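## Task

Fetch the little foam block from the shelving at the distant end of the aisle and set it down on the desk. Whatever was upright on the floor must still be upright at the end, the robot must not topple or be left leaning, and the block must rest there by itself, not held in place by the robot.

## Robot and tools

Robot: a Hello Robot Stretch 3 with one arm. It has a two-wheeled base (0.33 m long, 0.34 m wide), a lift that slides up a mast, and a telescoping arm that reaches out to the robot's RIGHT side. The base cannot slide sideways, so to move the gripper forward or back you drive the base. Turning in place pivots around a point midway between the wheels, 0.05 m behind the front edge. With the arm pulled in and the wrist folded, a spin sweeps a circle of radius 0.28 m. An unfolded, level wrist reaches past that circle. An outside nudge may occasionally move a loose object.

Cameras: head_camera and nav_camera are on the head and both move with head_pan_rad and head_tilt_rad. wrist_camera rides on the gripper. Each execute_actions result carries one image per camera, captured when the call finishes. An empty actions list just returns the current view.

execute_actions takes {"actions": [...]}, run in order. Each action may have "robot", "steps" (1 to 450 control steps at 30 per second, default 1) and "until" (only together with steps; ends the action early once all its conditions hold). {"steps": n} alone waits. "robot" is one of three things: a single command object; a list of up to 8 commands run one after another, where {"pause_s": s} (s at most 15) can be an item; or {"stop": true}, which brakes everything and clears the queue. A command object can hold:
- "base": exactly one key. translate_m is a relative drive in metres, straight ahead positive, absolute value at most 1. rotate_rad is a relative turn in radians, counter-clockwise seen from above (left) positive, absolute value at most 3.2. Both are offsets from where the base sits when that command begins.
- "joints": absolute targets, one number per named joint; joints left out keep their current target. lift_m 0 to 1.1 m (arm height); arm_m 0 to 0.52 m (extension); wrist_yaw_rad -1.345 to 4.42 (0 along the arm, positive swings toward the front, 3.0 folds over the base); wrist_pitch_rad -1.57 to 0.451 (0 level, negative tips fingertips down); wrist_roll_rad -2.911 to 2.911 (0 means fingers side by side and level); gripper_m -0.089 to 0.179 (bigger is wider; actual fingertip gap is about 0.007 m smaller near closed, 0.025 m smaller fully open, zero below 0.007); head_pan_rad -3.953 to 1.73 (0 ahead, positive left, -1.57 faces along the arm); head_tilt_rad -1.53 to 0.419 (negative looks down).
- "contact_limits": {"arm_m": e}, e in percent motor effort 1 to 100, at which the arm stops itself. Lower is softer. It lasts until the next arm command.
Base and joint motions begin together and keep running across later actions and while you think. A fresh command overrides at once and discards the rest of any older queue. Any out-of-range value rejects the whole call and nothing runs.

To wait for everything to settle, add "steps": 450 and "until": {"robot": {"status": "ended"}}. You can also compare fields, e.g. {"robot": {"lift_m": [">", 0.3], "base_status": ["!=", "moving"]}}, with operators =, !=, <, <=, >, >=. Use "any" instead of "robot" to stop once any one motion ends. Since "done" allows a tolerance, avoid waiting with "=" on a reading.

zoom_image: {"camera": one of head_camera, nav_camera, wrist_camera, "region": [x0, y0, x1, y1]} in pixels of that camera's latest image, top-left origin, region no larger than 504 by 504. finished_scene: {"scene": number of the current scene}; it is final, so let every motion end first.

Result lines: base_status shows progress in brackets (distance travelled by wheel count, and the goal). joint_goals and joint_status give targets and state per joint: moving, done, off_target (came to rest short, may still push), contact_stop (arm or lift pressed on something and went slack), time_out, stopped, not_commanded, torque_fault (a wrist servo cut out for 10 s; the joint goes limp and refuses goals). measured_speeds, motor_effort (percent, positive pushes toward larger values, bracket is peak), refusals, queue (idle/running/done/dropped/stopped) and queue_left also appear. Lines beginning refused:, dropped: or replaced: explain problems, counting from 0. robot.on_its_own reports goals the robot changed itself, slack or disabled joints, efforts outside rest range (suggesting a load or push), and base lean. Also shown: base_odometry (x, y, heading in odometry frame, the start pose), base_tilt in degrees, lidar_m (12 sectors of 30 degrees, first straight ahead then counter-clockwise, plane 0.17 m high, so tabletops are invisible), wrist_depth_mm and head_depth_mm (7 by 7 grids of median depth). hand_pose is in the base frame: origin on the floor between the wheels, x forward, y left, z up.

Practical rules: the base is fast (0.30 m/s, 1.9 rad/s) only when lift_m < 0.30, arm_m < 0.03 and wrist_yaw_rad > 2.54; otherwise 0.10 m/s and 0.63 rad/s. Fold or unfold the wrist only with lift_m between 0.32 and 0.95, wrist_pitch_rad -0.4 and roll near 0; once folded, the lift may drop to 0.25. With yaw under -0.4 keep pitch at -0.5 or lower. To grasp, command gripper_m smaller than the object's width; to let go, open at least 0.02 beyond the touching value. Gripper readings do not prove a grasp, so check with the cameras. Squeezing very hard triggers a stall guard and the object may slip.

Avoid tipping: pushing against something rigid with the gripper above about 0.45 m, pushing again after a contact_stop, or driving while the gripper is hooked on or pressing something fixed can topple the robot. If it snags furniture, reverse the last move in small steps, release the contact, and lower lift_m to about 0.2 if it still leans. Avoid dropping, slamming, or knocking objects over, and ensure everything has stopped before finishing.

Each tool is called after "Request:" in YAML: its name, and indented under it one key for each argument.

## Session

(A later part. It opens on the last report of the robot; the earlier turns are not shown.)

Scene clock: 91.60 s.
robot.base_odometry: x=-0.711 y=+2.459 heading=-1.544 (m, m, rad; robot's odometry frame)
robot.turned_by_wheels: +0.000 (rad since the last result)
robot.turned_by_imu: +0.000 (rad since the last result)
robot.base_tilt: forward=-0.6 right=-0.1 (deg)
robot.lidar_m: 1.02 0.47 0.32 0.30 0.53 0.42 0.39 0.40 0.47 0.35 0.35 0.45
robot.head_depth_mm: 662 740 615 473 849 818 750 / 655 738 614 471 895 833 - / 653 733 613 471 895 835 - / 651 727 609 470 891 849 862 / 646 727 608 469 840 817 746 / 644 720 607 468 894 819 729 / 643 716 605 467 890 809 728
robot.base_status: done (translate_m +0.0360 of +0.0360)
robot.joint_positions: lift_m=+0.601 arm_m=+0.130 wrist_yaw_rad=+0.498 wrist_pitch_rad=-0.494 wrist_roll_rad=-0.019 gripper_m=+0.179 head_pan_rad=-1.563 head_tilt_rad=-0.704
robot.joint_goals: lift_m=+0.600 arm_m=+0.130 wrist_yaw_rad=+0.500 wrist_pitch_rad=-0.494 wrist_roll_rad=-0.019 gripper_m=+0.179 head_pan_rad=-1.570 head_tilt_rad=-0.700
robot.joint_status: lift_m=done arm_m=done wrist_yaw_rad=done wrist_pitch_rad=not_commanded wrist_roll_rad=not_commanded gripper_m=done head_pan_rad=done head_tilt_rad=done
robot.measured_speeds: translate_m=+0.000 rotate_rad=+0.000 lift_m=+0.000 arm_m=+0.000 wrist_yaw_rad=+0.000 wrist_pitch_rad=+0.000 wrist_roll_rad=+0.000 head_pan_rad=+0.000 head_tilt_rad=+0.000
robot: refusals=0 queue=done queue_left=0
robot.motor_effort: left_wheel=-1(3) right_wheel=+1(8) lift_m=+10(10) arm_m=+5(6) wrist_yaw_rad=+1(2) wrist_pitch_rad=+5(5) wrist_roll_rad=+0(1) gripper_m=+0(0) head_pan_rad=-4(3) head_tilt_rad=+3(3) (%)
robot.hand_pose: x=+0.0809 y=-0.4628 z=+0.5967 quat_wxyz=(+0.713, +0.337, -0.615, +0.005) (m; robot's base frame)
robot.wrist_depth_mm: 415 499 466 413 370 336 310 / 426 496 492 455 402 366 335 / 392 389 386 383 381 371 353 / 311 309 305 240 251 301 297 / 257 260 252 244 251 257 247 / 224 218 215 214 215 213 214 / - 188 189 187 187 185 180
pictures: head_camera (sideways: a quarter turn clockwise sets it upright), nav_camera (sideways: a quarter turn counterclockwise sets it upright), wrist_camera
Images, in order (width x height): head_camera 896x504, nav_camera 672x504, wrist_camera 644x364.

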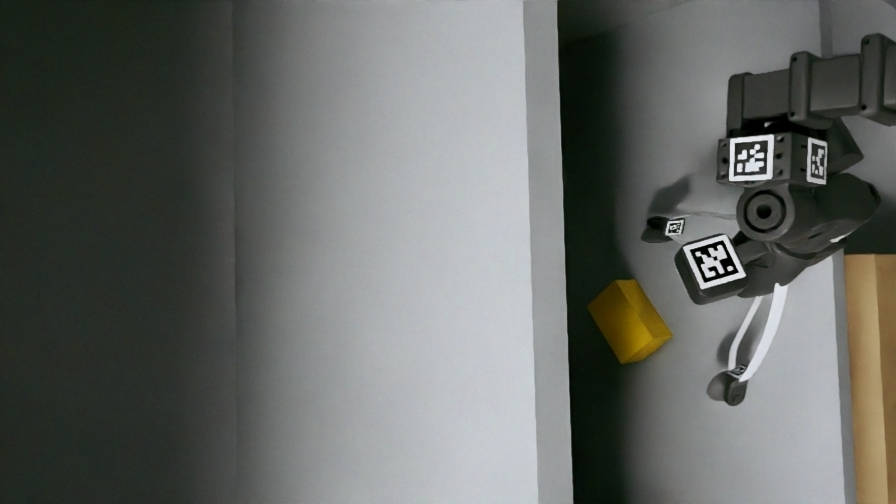

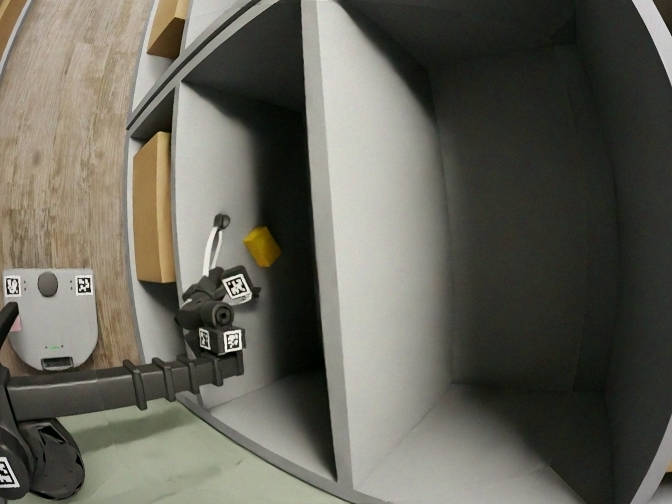

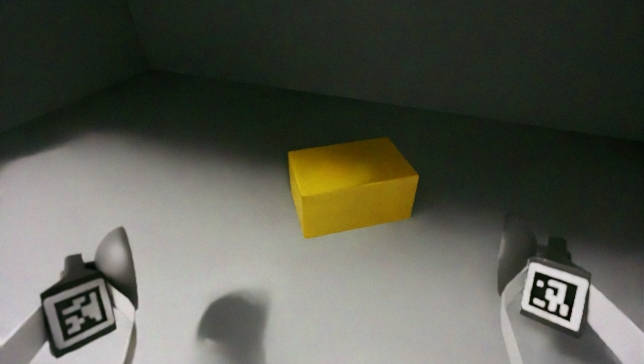

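Request:
execute_actions:
  actions:
    - {"robot":[{"base":{"translate_m":0.011},"joints":{"arm_m":0.195, "lift_m":0.59}}],"steps":450,"until":{"robot":{"status":"ended"}}}

Scene clock: 93.43 s.
robot.base_odometry: x=-0.711 y=+2.448 heading=-1.544 (m, m, rad; robot's odometry frame)
robot.turned_by_wheels: +0.000 (rad since the last result)
robot.turned_by_imu: +0.000 (rad since the last result)
robot.base_tilt: forward=-0.6 right=+0.0 (deg)
robot.lidar_m: 1.02 0.47 0.32 0.30 0.31 0.43 0.40 0.41 0.48 0.35 0.35 0.45
robot.head_depth_mm: 659 740 614 474 870 817 749 / 655 736 613 471 898 871 909 / 653 732 612 470 895 - 910 / 650 727 608 470 425 - 745 / 645 722 609 469 839 813 742 / 644 720 605 468 890 812 732 / 641 717 605 467 891 812 725
robot.base_status: done (translate_m +0.0110 of +0.0110)
robot.joint_positions: lift_m=+0.591 arm_m=+0.195 wrist_yaw_rad=+0.498 wrist_pitch_rad=-0.494 wrist_roll_rad=-0.019 gripper_m=+0.179 head_pan_rad=-1.563 head_tilt_rad=-0.704
robot.joint_goals: lift_m=+0.590 arm_m=+0.195 wrist_yaw_rad=+0.500 wrist_pitch_rad=-0.494 wrist_roll_rad=-0.019 gripper_m=+0.179 head_pan_rad=-1.570 head_tilt_rad=-0.700
robot.joint_status: lift_m=done arm_m=done wrist_yaw_rad=done wrist_pitch_rad=not_commanded wrist_roll_rad=not_commanded gripper_m=done head_pan_rad=done head_tilt_rad=done
robot.measured_speeds: translate_m=+0.000 rotate_rad=+0.000 lift_m=+0.000 arm_m=+0.000 wrist_yaw_rad=+0.000 wrist_pitch_rad=+0.000 wrist_roll_rad=+0.000 head_pan_rad=+0.000 head_tilt_rad=+0.000
robot: refusals=0 queue=done queue_left=0
robot.motor_effort: left_wheel=-1(2) right_wheel=+2(5) lift_m=+10(10) arm_m=+5(6) wrist_yaw_rad=+1(1) wrist_pitch_rad=+5(5) wrist_roll_rad=+1(0) gripper_m=+0(0) head_pan_rad=-4(3) head_tilt_rad=+1(2) (%)
robot.hand_pose: x=+0.0809 y=-0.5278 z=+0.5867 quat_wxyz=(+0.713, +0.337, -0.615, +0.005) (m; robot's base frame)
robot.wrist_depth_mm: 409 438 389 343 312 283 261 / 421 469 436 383 343 310 283 / 373 368 363 362 359 330 303 / 290 290 291 214 286 285 280 / 241 244 231 178 222 244 234 / 213 204 205 191 199 201 203 / - 177 178 177 177 175 171
pictures: head_camera (sideways: a quarter turn clockwise sets it upright), nav_camera (sideways: a quarter turn counterclockwise sets it upright), wrist_camera
Images, in order (width x height): head_camera 896x504, nav_camera 672x504, wrist_camera 644x364.

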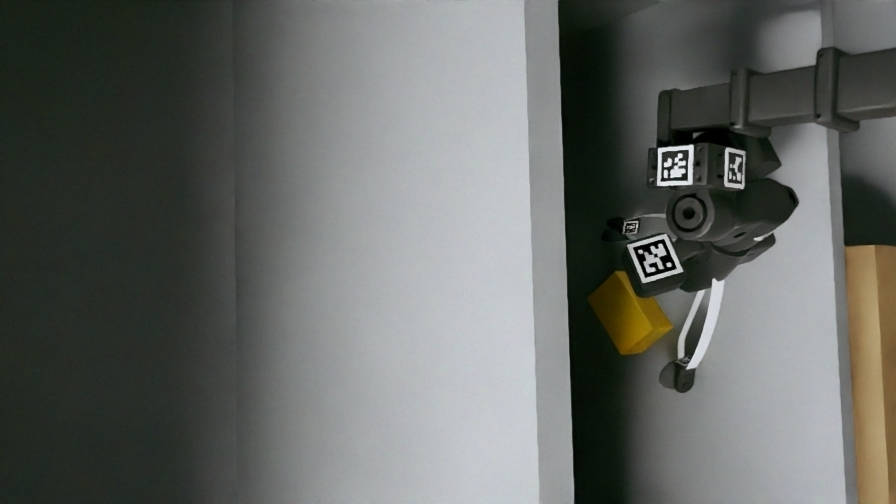

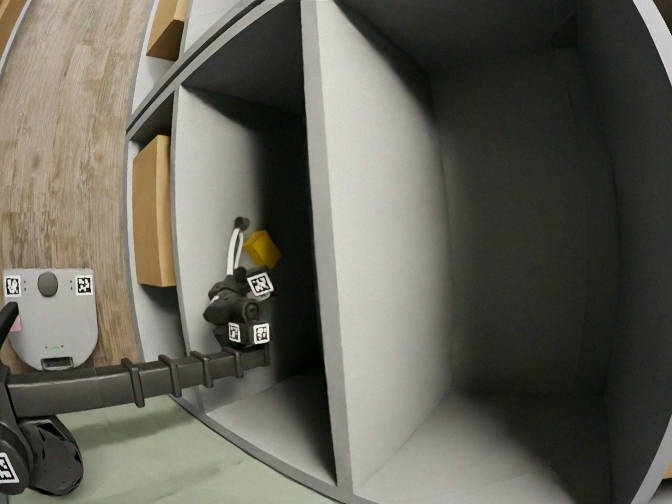

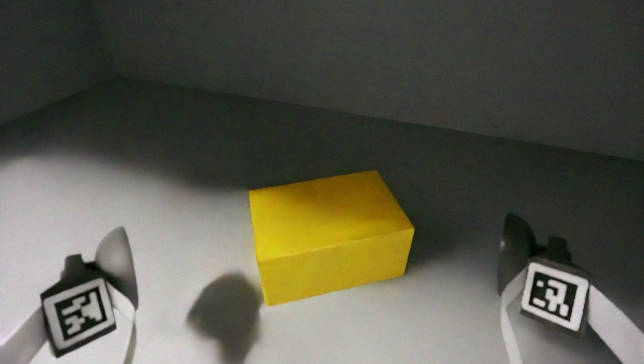

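Request:
execute_actions:
  actions:
    - {"robot":[{"joints":{"arm_m":0.21, "lift_m":0.58}},{"joints":{"gripper_m":0.03}}],"steps":450,"until":{"robot":{"status":"ended"}}}

Scene clock: 96.63 s.
robot.base_odometry: x=-0.711 y=+2.448 heading=-1.543 (m, m, rad; robot's odometry frame)
robot.turned_by_wheels: +0.000 (rad since the last result)
robot.turned_by_imu: -0.001 (rad since the last result)
robot.base_tilt: forward=-0.6 right=-0.1 (deg)
robot.lidar_m: 1.02 0.47 0.32 0.30 0.31 0.43 0.40 0.41 0.48 0.35 0.35 0.45
robot.head_depth_mm: 661 743 615 473 875 815 752 / 656 735 612 472 898 - 1070 / 653 732 611 471 893 - 747 / 650 728 609 470 891 - 749 / 647 725 609 468 892 813 746 / 644 720 610 469 894 811 729 / 640 714 606 467 894 810 728
robot.base_status: done (translate_m +0.0110 of +0.0110)
robot.joint_positions: lift_m=+0.581 arm_m=+0.210 wrist_yaw_rad=+0.500 wrist_pitch_rad=-0.492 wrist_roll_rad=-0.019 gripper_m=+0.030 head_pan_rad=-1.563 head_tilt_rad=-0.704
robot.joint_goals: lift_m=+0.580 arm_m=+0.210 wrist_yaw_rad=+0.500 wrist_pitch_rad=-0.492 wrist_roll_rad=-0.019 gripper_m=+0.030 head_pan_rad=-1.570 head_tilt_rad=-0.700
robot.joint_status: lift_m=done arm_m=done wrist_yaw_rad=done wrist_pitch_rad=not_commanded wrist_roll_rad=not_commanded gripper_m=done head_pan_rad=done head_tilt_rad=done
robot.measured_speeds: translate_m=+0.000 rotate_rad=+0.000 lift_m=+0.000 arm_m=+0.000 wrist_yaw_rad=+0.000 wrist_pitch_rad=+0.000 wrist_roll_rad=+0.000 head_pan_rad=+0.000 head_tilt_rad=+0.000
robot: refusals=0 queue=done queue_left=0
robot.motor_effort: left_wheel=-1(1) right_wheel=+1(3) lift_m=+10(7) arm_m=+5(6) wrist_yaw_rad=+1(1) wrist_pitch_rad=+4(5) wrist_roll_rad=+0(0) gripper_m=-1(93) head_pan_rad=-4(3) head_tilt_rad=+3(2) (%)
robot.hand_pose: x=+0.0812 y=-0.5428 z=+0.5769 quat_wxyz=(+0.713, +0.337, -0.615, +0.006) (m; robot's base frame)
robot.wrist_depth_mm: 410 418 370 330 303 273 250 / 421 448 414 362 324 293 271 / 353 347 343 278 331 316 291 / 278 275 272 258 259 269 267 / 229 228 230 225 224 222 219 / 195 194 198 189 194 191 189 / 169 168 166 167 166 166 165
pictures: head_camera (sideways: a quarter turn clockwise sets it upright), nav_camera (sideways: a quarter turn counterclockwise sets it upright), wrist_camera
Images, in order (width x height): head_camera 896x504, nav_camera 672x504, wrist_camera 644x364.

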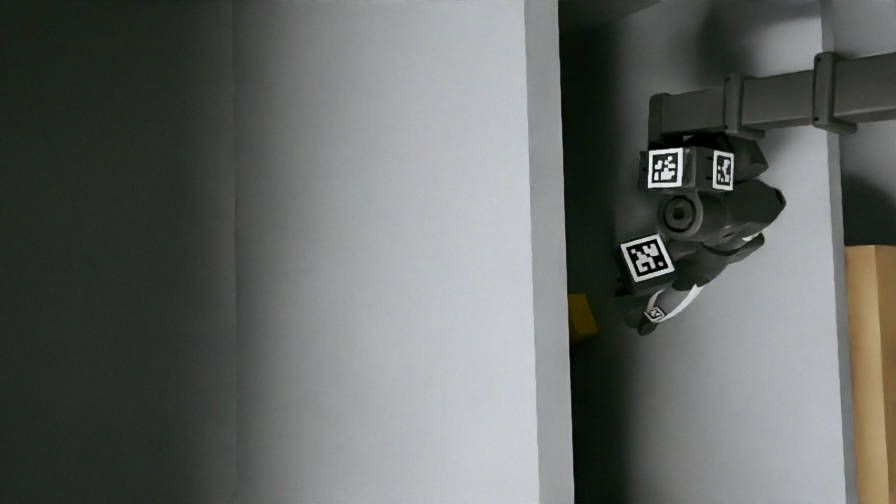

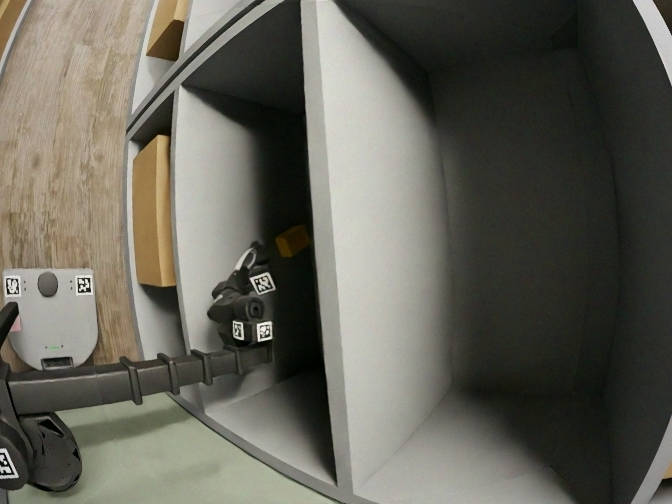

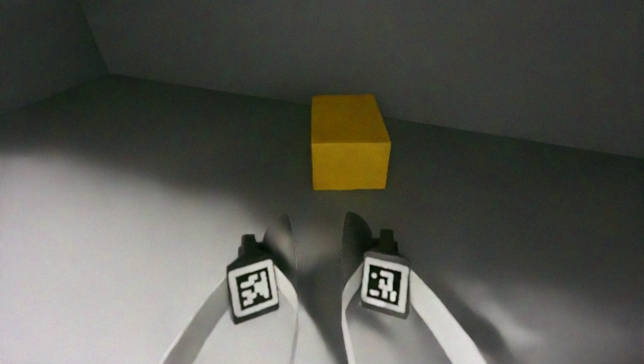

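Request:
execute_actions:
  actions:
    - {"robot":[{"joints":{"gripper_m":0.13}},{"base":{"translate_m":0.033},"joints":{"arm_m":0.323}}],"steps":450,"until":{"robot":{"status":"ended"}}}

Scene clock: 100.87 s.
robot.base_odometry: x=-0.710 y=+2.415 heading=-1.543 (m, m, rad; robot's odometry frame)
robot.turned_by_wheels: +0.000 (rad since the last result)
robot.turned_by_imu: -0.001 (rad since the last result)
robot.base_tilt: forward=-0.6 right=-0.1 (deg)
robot.lidar_m: 1.01 0.54 0.33 0.31 0.31 0.46 0.43 0.44 0.50 0.34 0.35 0.45
robot.head_depth_mm: 656 737 612 472 896 817 747 / 654 734 612 472 427 - - / 649 730 611 471 416 797 746 / 647 727 609 470 416 811 746 / 645 723 609 470 654 812 732 / 639 717 606 469 894 809 731 / 637 711 604 468 420 812 730
robot.base_status: done (translate_m +0.0330 of +0.0330)
robot.joint_positions: lift_m=+0.581 arm_m=+0.323 wrist_yaw_rad=+0.500 wrist_pitch_rad=-0.492 wrist_roll_rad=-0.019 gripper_m=+0.130 head_pan_rad=-1.563 head_tilt_rad=-0.704
robot.joint_goals: lift_m=+0.580 arm_m=+0.323 wrist_yaw_rad=+0.500 wrist_pitch_rad=-0.492 wrist_roll_rad=-0.019 gripper_m=+0.130 head_pan_rad=-1.570 head_tilt_rad=-0.700
robot.joint_status: lift_m=done arm_m=done wrist_yaw_rad=done wrist_pitch_rad=not_commanded wrist_roll_rad=not_commanded gripper_m=done head_pan_rad=done head_tilt_rad=done
robot.measured_speeds: translate_m=+0.000 rotate_rad=+0.000 lift_m=+0.000 arm_m=+0.000 wrist_yaw_rad=+0.000 wrist_pitch_rad=+0.000 wrist_roll_rad=+0.000 head_pan_rad=+0.000 head_tilt_rad=+0.000
robot: refusals=0 queue=done queue_left=0
robot.motor_effort: left_wheel=-1(3) right_wheel=+1(4) lift_m=+10(10) arm_m=+5(3) wrist_yaw_rad=+0(1) wrist_pitch_rad=+4(4) wrist_roll_rad=+1(0) gripper_m=+0(85) head_pan_rad=-3(4) head_tilt_rad=+2(3) (%)
robot.hand_pose: x=+0.0812 y=-0.6558 z=+0.5769 quat_wxyz=(+0.713, +0.337, -0.615, +0.006) (m; robot's base frame)
robot.wrist_depth_mm: 313 274 244 217 195 177 164 / 369 314 271 240 215 193 176 / 354 333 306 268 235 213 191 / 275 273 273 197 258 232 209 / 227 230 226 164 223 230 217 / 194 - 189 149 185 - 189 / 173 164 168 165 166 165 164
pictures: head_camera (sideways: a quarter turn clockwise sets it upright), nav_camera (sideways: a quarter turn counterclockwise sets it upright), wrist_camera
Images, in order (width x height): head_camera 896x504, nav_camera 672x504, wrist_camera 644x364.

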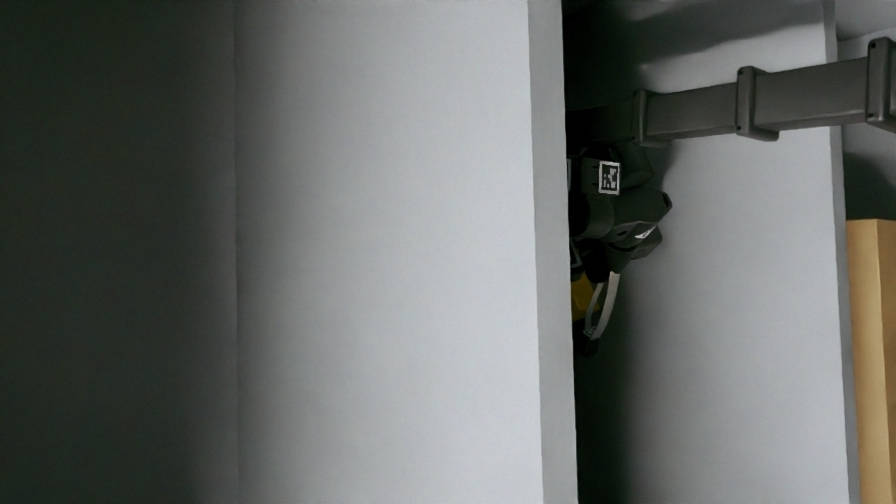

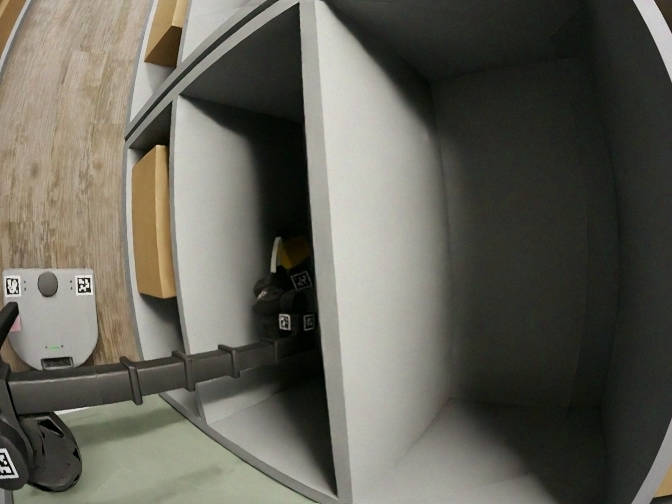

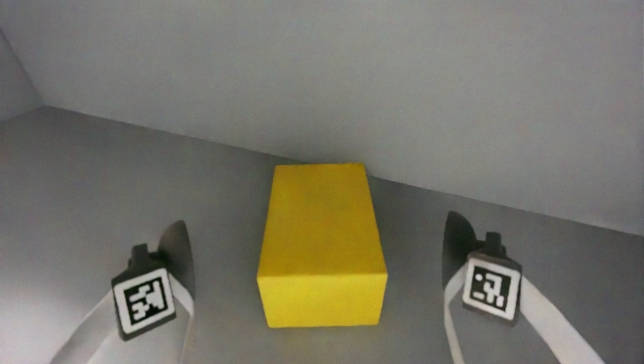

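Now it is centred and deep enough. Close.

Request:
execute_actions:
  actions:
    - {"robot":[{"joints":{"gripper_m":0.03}},{"pause_s":0.3},{"joints":{"lift_m":0.62}}],"steps":450,"until":{"robot":{"status":"ended"}}}

Scene clock: 103.83 s.
robot.base_odometry: x=-0.710 y=+2.415 heading=-1.543 (m, m, rad; robot's odometry frame)
robot.turned_by_wheels: +0.000 (rad since the last result)
robot.turned_by_imu: -0.001 (rad since the last result)
robot.base_tilt: forward=-0.6 right=-0.1 (deg)
robot.lidar_m: 1.01 0.54 0.33 0.31 0.31 0.46 0.43 0.44 0.50 0.34 0.35 0.45
robot.head_depth_mm: 655 740 617 473 896 815 740 / 655 734 613 472 425 832 741 / 649 729 611 471 417 816 748 / 647 727 609 469 416 814 745 / 644 721 609 468 892 812 731 / 638 716 607 468 890 814 731 / 639 711 606 466 420 810 730
robot.base_status: done (translate_m +0.0330 of +0.0330)
robot.joint_positions: lift_m=+0.619 arm_m=+0.323 wrist_yaw_rad=+0.500 wrist_pitch_rad=-0.496 wrist_roll_rad=-0.019 gripper_m=+0.031 head_pan_rad=-1.563 head_tilt_rad=-0.704
robot.joint_goals: lift_m=+0.620 arm_m=+0.323 wrist_yaw_rad=+0.500 wrist_pitch_rad=-0.496 wrist_roll_rad=-0.019 gripper_m=+0.030 head_pan_rad=-1.570 head_tilt_rad=-0.700
robot.joint_status: lift_m=done arm_m=done wrist_yaw_rad=done wrist_pitch_rad=not_commanded wrist_roll_rad=not_commanded gripper_m=done head_pan_rad=done head_tilt_rad=done
robot.measured_speeds: translate_m=+0.000 rotate_rad=+0.000 lift_m=+0.000 arm_m=+0.000 wrist_yaw_rad=+0.000 wrist_pitch_rad=+0.000 wrist_roll_rad=+0.000 head_pan_rad=+0.000 head_tilt_rad=+0.000
robot: refusals=0 queue=done queue_left=0
robot.motor_effort: left_wheel=-1(1) right_wheel=+2(2) lift_m=+29(32) arm_m=+5(5) wrist_yaw_rad=+1(1) wrist_pitch_rad=+6(6) wrist_roll_rad=+0(0) gripper_m=-12(86) head_pan_rad=-3(3) head_tilt_rad=+2(2) (%)
robot.hand_pose: x=+0.0810 y=-0.6554 z=+0.6150 quat_wxyz=(+0.713, +0.338, -0.614, +0.004) (m; robot's base frame)
robot.wrist_depth_mm: 313 274 242 217 196 178 164 / 368 314 271 239 214 194 178 / 400 360 308 268 237 212 191 / 341 338 327 200 263 234 210 / 280 277 278 164 274 255 230 / 239 238 150 148 - 233 231 / 206 206 206 196 204 202 202
pictures: head_camera (sideways: a quarter turn clockwise sets it upright), nav_camera (sideways: a quarter turn counterclockwise sets it upright), wrist_camera
Images, in order (width x height): head_camera 896x504, nav_camera 672x504, wrist_camera 644x364.

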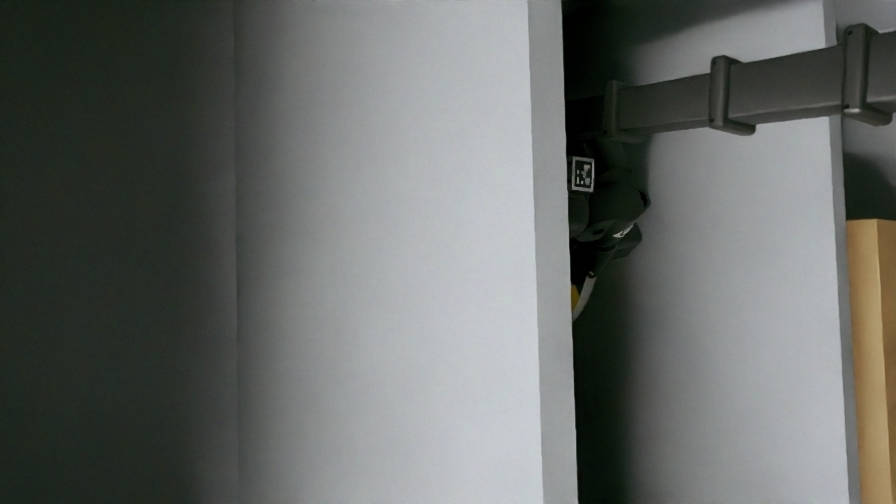

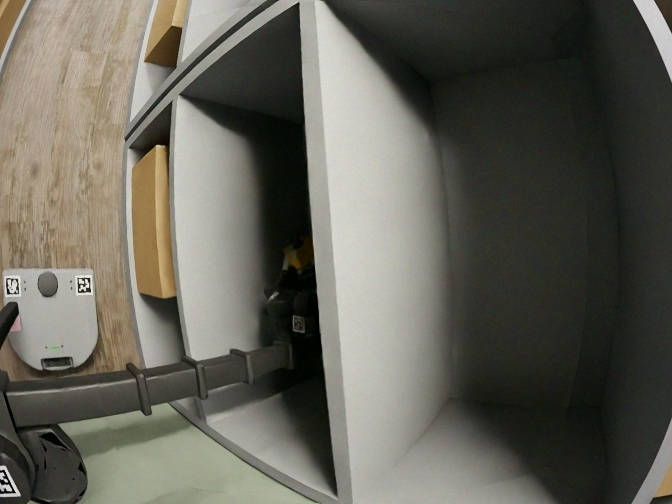

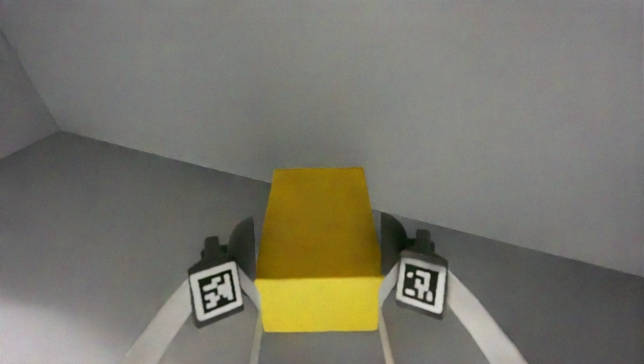

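Request:
execute_actions:
  actions:
    - {"robot":[{"joints":{"arm_m":0.0}},{"joints":{"wrist_yaw_rad":3.04,"head_pan_rad":0,"head_tilt_rad":-0.5}},{"joints":{"lift_m":0.28}},{"base":{"rotate_rad":0.03}},{"base":{"translate_m":1.0}},{"base":{"translate_m":0.6}}],"steps":450,"until":{"robot":{"status":"ended"}}}
    - {"steps":450,"until":{"robot":{"status":"ended"}}}

Scene clock: 123.13 s.
robot.base_odometry: x=-0.619 y=+0.817 heading=-1.514 (m, m, rad; robot's odometry frame)
robot.turned_by_wheels: +0.030 (rad since the last result)
robot.turned_by_imu: +0.023 (rad since the last result)
robot.base_tilt: forward=-0.6 right=+0.0 (deg)
robot.lidar_m: 2.27 2.45 0.50 0.48 0.62 0.61 1.28 0.40 0.28 0.52 1.85 2.42
robot.head_depth_mm: 2387 2571 2833 2755 2025 1615 1339 / 2387 2591 2852 2764 2038 1630 1336 / 2323 2560 2385 2593 2032 1622 1332 / 2304 2564 2452 2712 2012 1612 1331 / 2324 2548 2462 2713 2024 1600 1319 / 2297 2518 2409 2704 2016 1607 1332 / 2302 2490 2420 2766 2005 1598 1329
robot.base_status: done (translate_m +0.6000 of +0.6000)
robot.joint_positions: lift_m=+0.281 arm_m=+0.002 wrist_yaw_rad=+3.038 wrist_pitch_rad=-0.497 wrist_roll_rad=-0.019 gripper_m=+0.031 head_pan_rad=-0.007 head_tilt_rad=-0.506
robot.joint_goals: lift_m=+0.280 arm_m=+0.000 wrist_yaw_rad=+3.040 wrist_pitch_rad=-0.497 wrist_roll_rad=-0.019 gripper_m=+0.030 head_pan_rad=+0.000 head_tilt_rad=-0.500
robot.joint_status: lift_m=done arm_m=done wrist_yaw_rad=done wrist_pitch_rad=not_commanded wrist_roll_rad=not_commanded gripper_m=done head_pan_rad=done head_tilt_rad=done
robot.measured_speeds: translate_m=+0.000 rotate_rad=+0.000 lift_m=+0.000 arm_m=+0.000 wrist_yaw_rad=+0.000 wrist_pitch_rad=+0.000 wrist_roll_rad=+0.000 head_pan_rad=+0.000 head_tilt_rad=+0.000
robot: refusals=0 queue=done queue_left=0
robot.motor_effort: left_wheel=-1(6) right_wheel=+1(6) lift_m=+10(28) arm_m=-5(6) wrist_yaw_rad=+1(3) wrist_pitch_rad=+6(6) wrist_roll_rad=+1(0) gripper_m=-11(12) head_pan_rad=+3(49) head_tilt_rad=+3(26) (%)
robot.hand_pose: x=+0.0008 y=+0.0654 z=+0.2759 quat_wxyz=(+0.208, +0.687, +0.140, +0.682) (m; robot's base frame)
robot.wrist_depth_mm: 688 - - 489 496 525 - / 756 390 - 544 541 928 - / 652 621 834 598 612 763 802 / 539 511 642 200 649 636 638 / 500 519 345 164 551 523 520 / 466 - - 148 - 452 446 / - - - 163 399 397 396
pictures: head_camera (sideways: a quarter turn clockwise sets it upright), nav_camera (sideways: a quarter turn counterclockwise sets it upright), wrist_camera
Images, in order (width x height): head_camera 896x504, nav_camera 672x504, wrist_camera 644x364.

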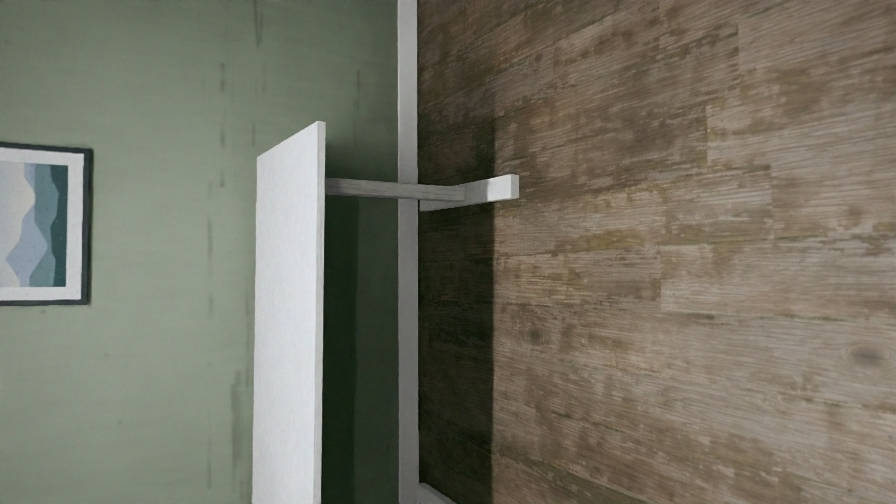

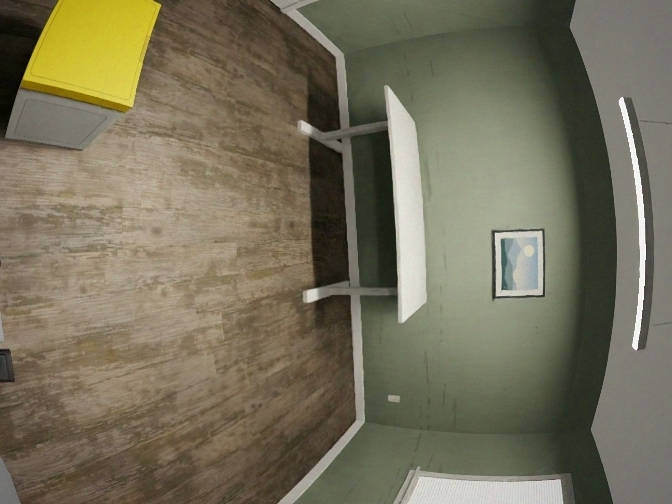

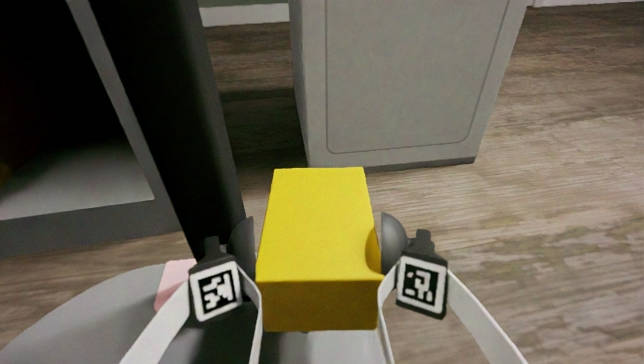

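Request:
execute_actions:
  actions:
    - {"robot":[{"base":{"translate_m":1.0}},{"base":{"translate_m":0.3},"joints":{"head_tilt_rad":-0.7}}],"steps":450,"until":{"robot":{"status":"ended"}}}

Scene clock: 131.30 s.
robot.base_odometry: x=-0.544 y=-0.480 heading=-1.514 (m, m, rad; robot's odometry frame)
robot.turned_by_wheels: +0.000 (rad since the last result)
robot.turned_by_imu: -0.004 (rad since the last result)
robot.base_tilt: forward=-0.6 right=-0.1 (deg)
robot.lidar_m: 0.98 1.47 1.38 2.01 2.08 1.03 1.46 1.49 1.83 1.73 1.77 1.52
robot.head_depth_mm: 1249 1398 1535 917 1637 1399 1209 / 1230 1399 1188 911 1635 1407 1207 / 1235 1389 1191 911 1531 1391 1210 / 1229 1381 1189 910 1612 1399 1204 / 1222 1364 1190 904 1613 1397 1203 / 1219 1365 1180 908 1608 1392 1201 / 1219 1352 1172 900 1610 1391 1202
robot.base_status: done (translate_m +0.3000 of +0.3000)
robot.joint_positions: lift_m=+0.281 arm_m=+0.002 wrist_yaw_rad=+3.038 wrist_pitch_rad=-0.497 wrist_roll_rad=-0.019 gripper_m=+0.031 head_pan_rad=-0.007 head_tilt_rad=-0.692
robot.joint_goals: lift_m=+0.280 arm_m=+0.000 wrist_yaw_rad=+3.040 wrist_pitch_rad=-0.497 wrist_roll_rad=-0.019 gripper_m=+0.030 head_pan_rad=+0.000 head_tilt_rad=-0.700
robot.joint_status: lift_m=done arm_m=done wrist_yaw_rad=done wrist_pitch_rad=not_commanded wrist_roll_rad=not_commanded gripper_m=done head_pan_rad=done head_tilt_rad=done
robot.measured_speeds: translate_m=+0.000 rotate_rad=+0.000 lift_m=+0.000 arm_m=+0.000 wrist_yaw_rad=+0.000 wrist_pitch_rad=+0.000 wrist_roll_rad=+0.000 head_pan_rad=+0.000 head_tilt_rad=+0.000
robot: refusals=0 queue=done queue_left=0
robot.motor_effort: left_wheel=+0(7) right_wheel=+1(4) lift_m=+10(10) arm_m=-5(5) wrist_yaw_rad=+2(1) wrist_pitch_rad=+6(6) wrist_roll_rad=+0(0) gripper_m=-13(12) head_pan_rad=+4(4) head_tilt_rad=-5(27) (%)
robot.hand_pose: x=+0.0008 y=+0.0654 z=+0.2759 quat_wxyz=(+0.208, +0.687, +0.141, +0.682) (m; robot's base frame)
robot.wrist_depth_mm: - - - - - - - / - - - - - - - / 858 831 828 827 811 823 793 / 662 648 660 200 653 627 625 / 545 543 340 164 549 528 523 / 463 - - 148 - 452 448 / - - - 162 394 394 394
pictures: head_camera (sideways: a quarter turn clockwise sets it upright), nav_camera (sideways: a quarter turn counterclockwise sets it upright), wrist_camera
Images, in order (width x height): head_camera 896x504, nav_camera 672x504, wrist_camera 644x364.

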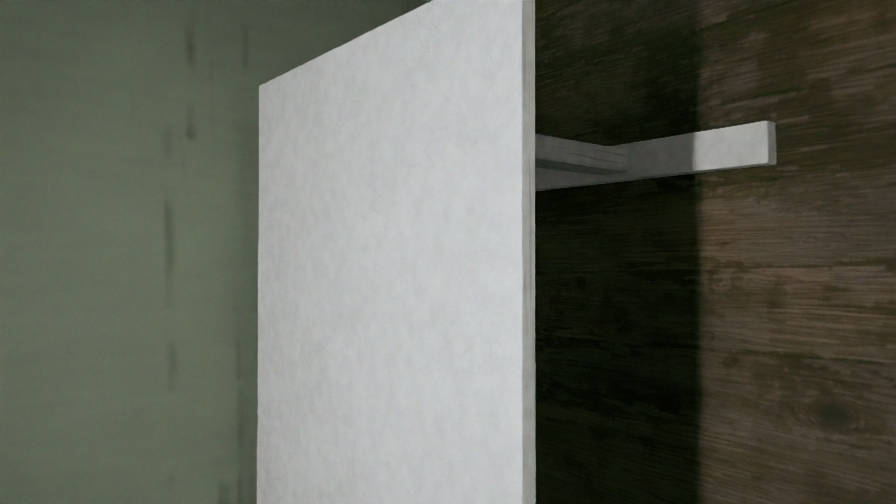

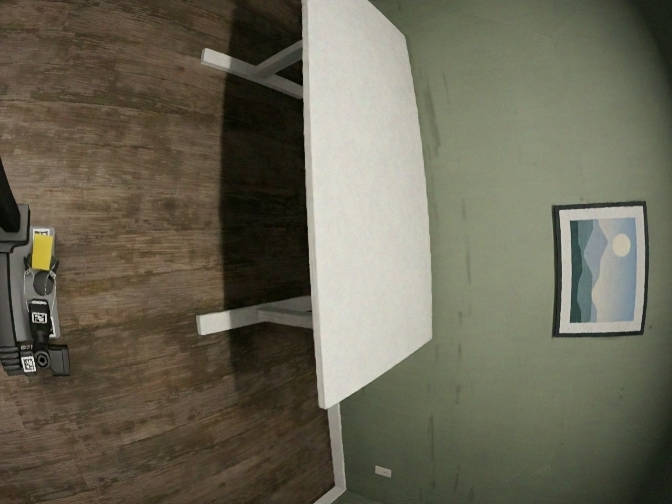

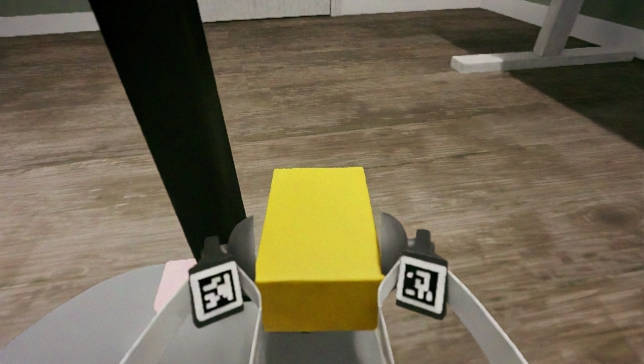

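Request:
execute_actions:
  actions:
    - {"robot":[{"base":{"translate_m":0.15}},{"base":{"rotate_rad":1.6},"joints":{"head_pan_rad":-1.57,"head_tilt_rad":-0.7}},{"joints":{"lift_m":0.8}},{"joints":{"wrist_yaw_rad":0.0}},{"joints":{"arm_m":0.27}}],"steps":450,"until":{"robot":{"status":"ended"}}}
    - {"steps":450,"until":{"robot":{"status":"ended"}}}

Scene clock: 147.40 s.
robot.base_odometry: x=-0.536 y=-0.630 heading=+0.086 (m, m, rad; robot's odometry frame)
robot.turned_by_wheels: +1.600 (rad since the last result)
robot.turned_by_imu: +1.575 (rad since the last result)
robot.base_tilt: forward=-0.6 right=-0.1 (deg)
robot.lidar_m: 2.02 2.07 1.16 1.61 1.64 1.81 1.72 1.76 0.84 0.83 1.33 1.28
robot.head_depth_mm: 1111 1243 1328 943 - - 1183 / 1106 1244 1193 - 720 1364 1187 / 1104 1230 1191 - 699 1373 1205 / 1103 1224 1188 937 734 1407 1206 / 1098 1233 1183 907 732 1388 1208 / 1098 1230 1179 908 734 1400 1203 / 1099 1224 1180 903 730 1396 1199
robot.base_status: done (rotate_rad +1.5999 of +1.6000)
robot.joint_positions: lift_m=+0.799 arm_m=+0.270 wrist_yaw_rad=+0.001 wrist_pitch_rad=-0.497 wrist_roll_rad=-0.019 gripper_m=+0.031 head_pan_rad=-1.563 head_tilt_rad=-0.692
robot.joint_goals: lift_m=+0.800 arm_m=+0.270 wrist_yaw_rad=+0.000 wrist_pitch_rad=-0.497 wrist_roll_rad=-0.019 gripper_m=+0.030 head_pan_rad=-1.570 head_tilt_rad=-0.700
robot.joint_status: lift_m=done arm_m=done wrist_yaw_rad=done wrist_pitch_rad=not_commanded wrist_roll_rad=not_commanded gripper_m=done head_pan_rad=done head_tilt_rad=done
robot.measured_speeds: translate_m=+0.000 rotate_rad=+0.000 lift_m=+0.000 arm_m=+0.000 wrist_yaw_rad=+0.000 wrist_pitch_rad=+0.000 wrist_roll_rad=+0.000 head_pan_rad=+0.000 head_tilt_rad=+0.000
robot: refusals=0 queue=done queue_left=0
robot.motor_effort: left_wheel=-1(5) right_wheel=+1(9) lift_m=+29(29) arm_m=+5(4) wrist_yaw_rad=+0(2) wrist_pitch_rad=+6(6) wrist_roll_rad=+0(0) gripper_m=-12(13) head_pan_rad=-3(51) head_tilt_rad=-5(4) (%)
robot.hand_pose: x=-0.0213 y=-0.6283 z=+0.7948 quat_wxyz=(+0.692, +0.176, -0.678, -0.172) (m; robot's base frame)
robot.wrist_depth_mm: 678 676 694 718 722 746 771 / 562 553 554 546 534 792 873 / 416 409 408 401 405 395 941 / 328 324 324 200 320 318 316 / 270 270 267 165 274 263 263 / 229 230 149 148 - 226 223 / 200 200 198 189 197 197 195
pictures: head_camera (sideways: a quarter turn clockwise sets it upright), nav_camera (sideways: a quarter turn counterclockwise sets it upright), wrist_camera
Images, in order (width x height): head_camera 896x504, nav_camera 672x504, wrist_camera 644x364.

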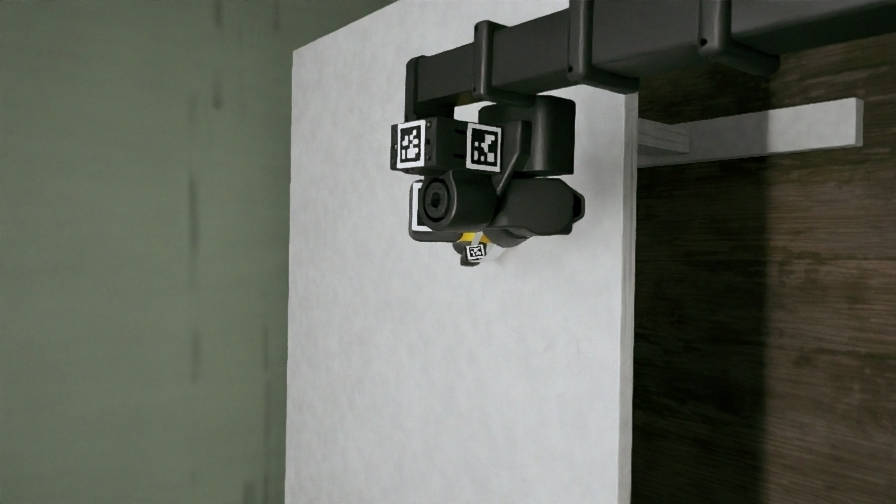

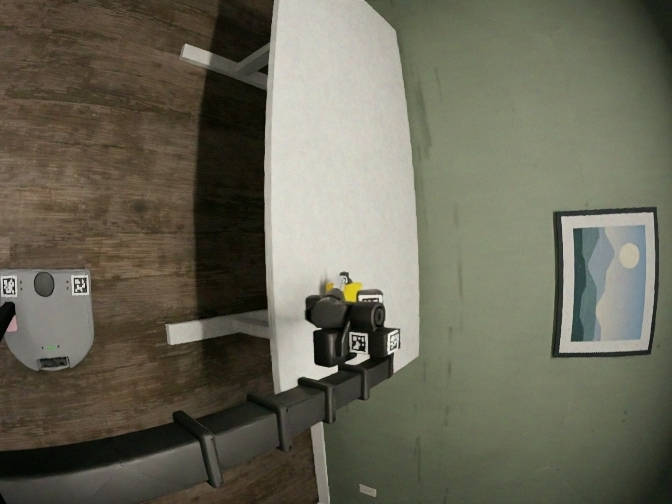

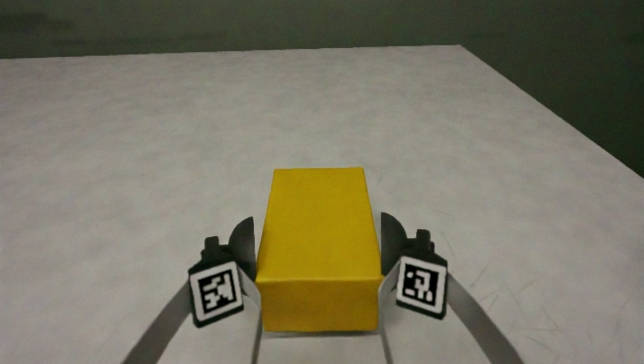

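Request:
execute_actions:
  actions:
    - {"robot":[{"joints":{"lift_m":0.773}},{"joints":{"gripper_m":0.12}}],"steps":450,"until":{"robot":{"status":"ended"}}}

Scene clock: 157.60 s.
robot.base_odometry: x=-0.536 y=-0.630 heading=+0.086 (m, m, rad; robot's odometry frame)
robot.turned_by_wheels: +0.000 (rad since the last result)
robot.turned_by_imu: -0.001 (rad since the last result)
robot.base_tilt: forward=-0.7 right=+0.0 (deg)
robot.lidar_m: 2.02 2.07 1.16 1.61 1.64 1.81 1.72 1.77 0.84 0.83 1.33 1.28
robot.head_depth_mm: 1112 1236 1328 927 761 - - / 1105 1239 1196 975 - 1364 1185 / 1106 1235 1192 975 699 1366 1207 / 1103 1230 1186 940 715 1390 1212 / 1097 1232 1187 907 736 1394 1216 / 1101 1230 1180 905 731 1401 1199 / 1098 1233 1184 903 732 1388 1205
robot.base_status: done (rotate_rad +1.5999 of +1.6000)
robot.joint_positions: lift_m=+0.774 arm_m=+0.270 wrist_yaw_rad=+0.001 wrist_pitch_rad=-0.497 wrist_roll_rad=-0.019 gripper_m=+0.120 head_pan_rad=-1.563 head_tilt_rad=-0.692
robot.joint_goals: lift_m=+0.773 arm_m=+0.270 wrist_yaw_rad=+0.000 wrist_pitch_rad=-0.497 wrist_roll_rad=-0.019 gripper_m=+0.120 head_pan_rad=-1.570 head_tilt_rad=-0.700
robot.joint_status: lift_m=done arm_m=done wrist_yaw_rad=done wrist_pitch_rad=not_commanded wrist_roll_rad=not_commanded gripper_m=done head_pan_rad=done head_tilt_rad=done
robot.measured_speeds: translate_m=+0.000 rotate_rad=+0.000 lift_m=+0.000 arm_m=+0.000 wrist_yaw_rad=+0.000 wrist_pitch_rad=+0.000 wrist_roll_rad=+0.000 head_pan_rad=+0.000 head_tilt_rad=+0.000
robot: refusals=0 queue=done queue_left=0
robot.motor_effort: left_wheel=-1(1) right_wheel=+2(2) lift_m=+10(35) arm_m=+5(5) wrist_yaw_rad=+0(1) wrist_pitch_rad=+6(6) wrist_roll_rad=+0(0) gripper_m=+0(83) head_pan_rad=-3(4) head_tilt_rad=-5(5) (%)
robot.hand_pose: x=-0.0213 y=-0.6283 z=+0.7689 quat_wxyz=(+0.692, +0.176, -0.678, -0.172) (m; robot's base frame)
robot.wrist_depth_mm: 658 683 691 701 699 741 760 / 492 486 476 474 471 467 839 / 363 359 357 355 349 344 347 / 285 281 281 206 277 276 273 / 234 235 232 173 232 230 228 / 200 205 193 150 193 201 195 / 179 169 171 168 172 167 170
pictures: head_camera (sideways: a quarter turn clockwise sets it upright), nav_camera (sideways: a quarter turn counterclockwise sets it upright), wrist_camera
Images, in order (width x height): head_camera 896x504, nav_camera 672x504, wrist_camera 644x364.

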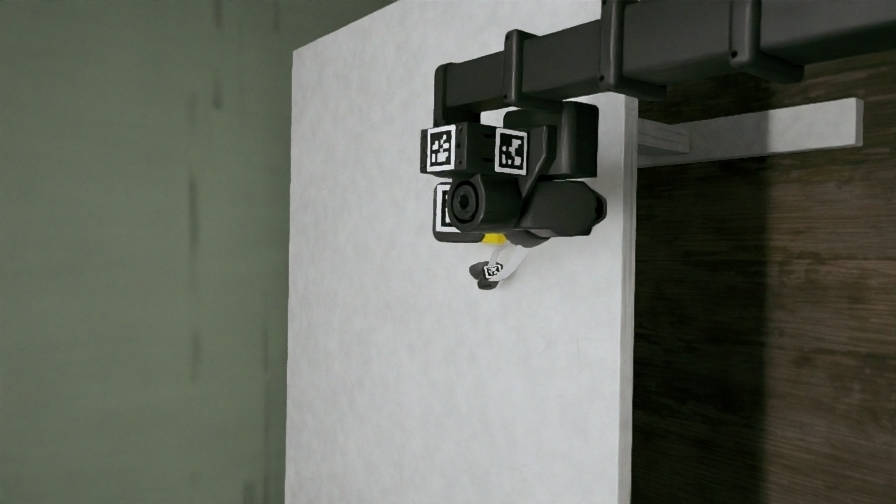

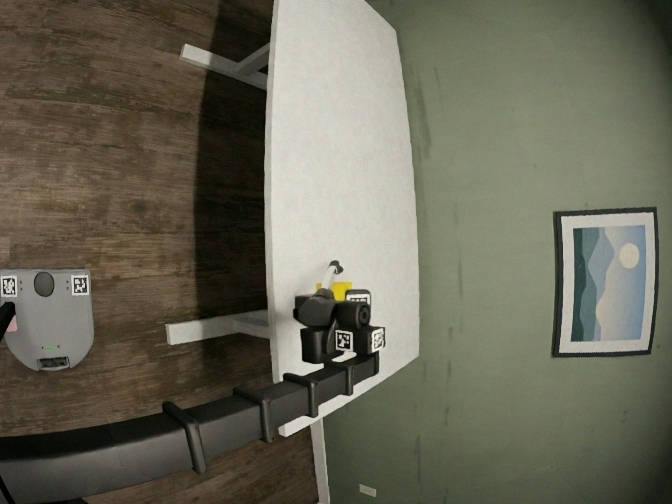

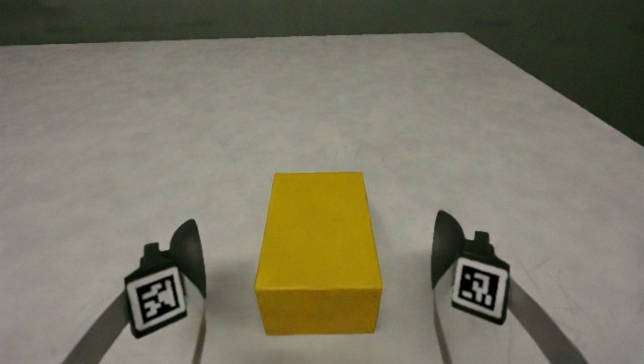

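Released. Lift away and retract.

Request:
execute_actions:
  actions:
    - {"robot":[{"joints":{"lift_m":0.86}},{"joints":{"arm_m":0.05}}],"steps":450,"until":{"robot":{"status":"ended"}}}

Scene clock: 161.97 s.
robot.base_odometry: x=-0.536 y=-0.630 heading=+0.086 (m, m, rad; robot's odometry frame)
robot.turned_by_wheels: +0.000 (rad since the last result)
robot.turned_by_imu: -0.001 (rad since the last result)
robot.base_tilt: forward=-0.6 right=-0.1 (deg)
robot.lidar_m: 2.02 2.07 1.16 1.61 1.64 1.82 1.72 1.76 0.84 0.83 1.32 1.28
robot.head_depth_mm: 1108 1239 1334 915 759 - - / 1108 1241 1191 912 768 - - / 1101 1242 1191 909 779 - - / 1097 1232 1188 909 764 1359 1191 / 1105 1226 1179 905 745 1400 1202 / 1106 1225 1188 906 732 1385 1194 / 1098 1225 1177 905 731 1388 1202
robot.base_status: done (rotate_rad +1.5999 of +1.6000)
robot.joint_positions: lift_m=+0.859 arm_m=+0.050 wrist_yaw_rad=+0.001 wrist_pitch_rad=-0.497 wrist_roll_rad=-0.019 gripper_m=+0.120 head_pan_rad=-1.563 head_tilt_rad=-0.692
robot.joint_goals: lift_m=+0.860 arm_m=+0.050 wrist_yaw_rad=+0.000 wrist_pitch_rad=-0.497 wrist_roll_rad=-0.019 gripper_m=+0.120 head_pan_rad=-1.570 head_tilt_rad=-0.700
robot.joint_status: lift_m=done arm_m=done wrist_yaw_rad=done wrist_pitch_rad=not_commanded wrist_roll_rad=not_commanded gripper_m=done head_pan_rad=done head_tilt_rad=done
robot.measured_speeds: translate_m=+0.000 rotate_rad=+0.000 lift_m=+0.000 arm_m=+0.000 wrist_yaw_rad=+0.000 wrist_pitch_rad=+0.000 wrist_roll_rad=+0.000 head_pan_rad=+0.000 head_tilt_rad=+0.000
robot: refusals=0 queue=done queue_left=0
robot.motor_effort: left_wheel=-1(0) right_wheel=+2(1) lift_m=+29(32) arm_m=-5(6) wrist_yaw_rad=-1(1) wrist_pitch_rad=+6(6) wrist_roll_rad=+0(1) gripper_m=+0(0) head_pan_rad=-3(4) head_tilt_rad=-6(5) (%)
robot.hand_pose: x=-0.0213 y=-0.4091 z=+0.8548 quat_wxyz=(+0.692, +0.176, -0.678, -0.172) (m; robot's base frame)
robot.wrist_depth_mm: 885 883 894 923 923 933 982 / 755 746 705 710 717 - - / 543 535 537 506 521 547 - / 422 427 419 387 415 411 - / 350 354 350 348 349 343 345 / 301 309 302 302 307 312 315 / - 930 - 941 976 949 967
pictures: head_camera (sideways: a quarter turn clockwise sets it upright), nav_camera (sideways: a quarter turn counterclockwise sets it upright), wrist_camera
Images, in order (width x height): head_camera 896x504, nav_camera 672x504, wrist_camera 644x364.

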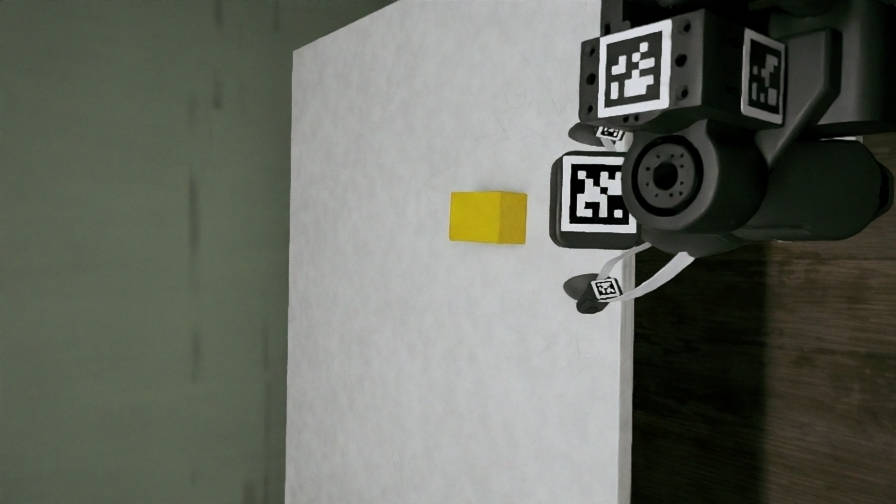

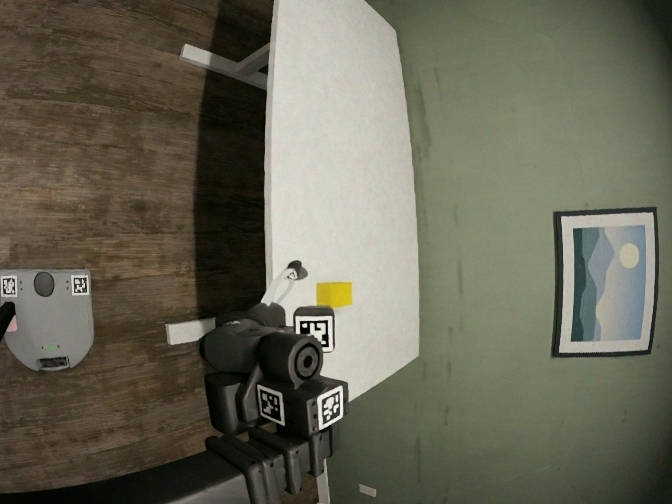

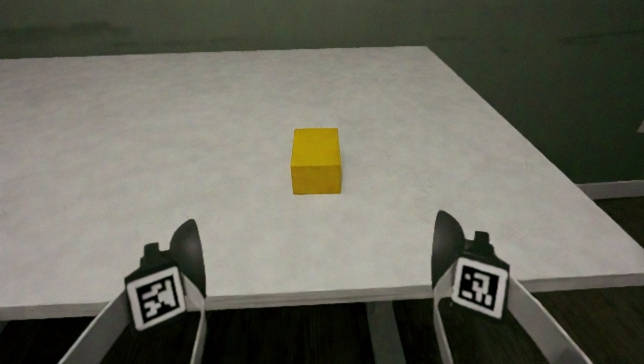

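Request:
finished_scene:
  scene: 1

The scene is finished: the task was done.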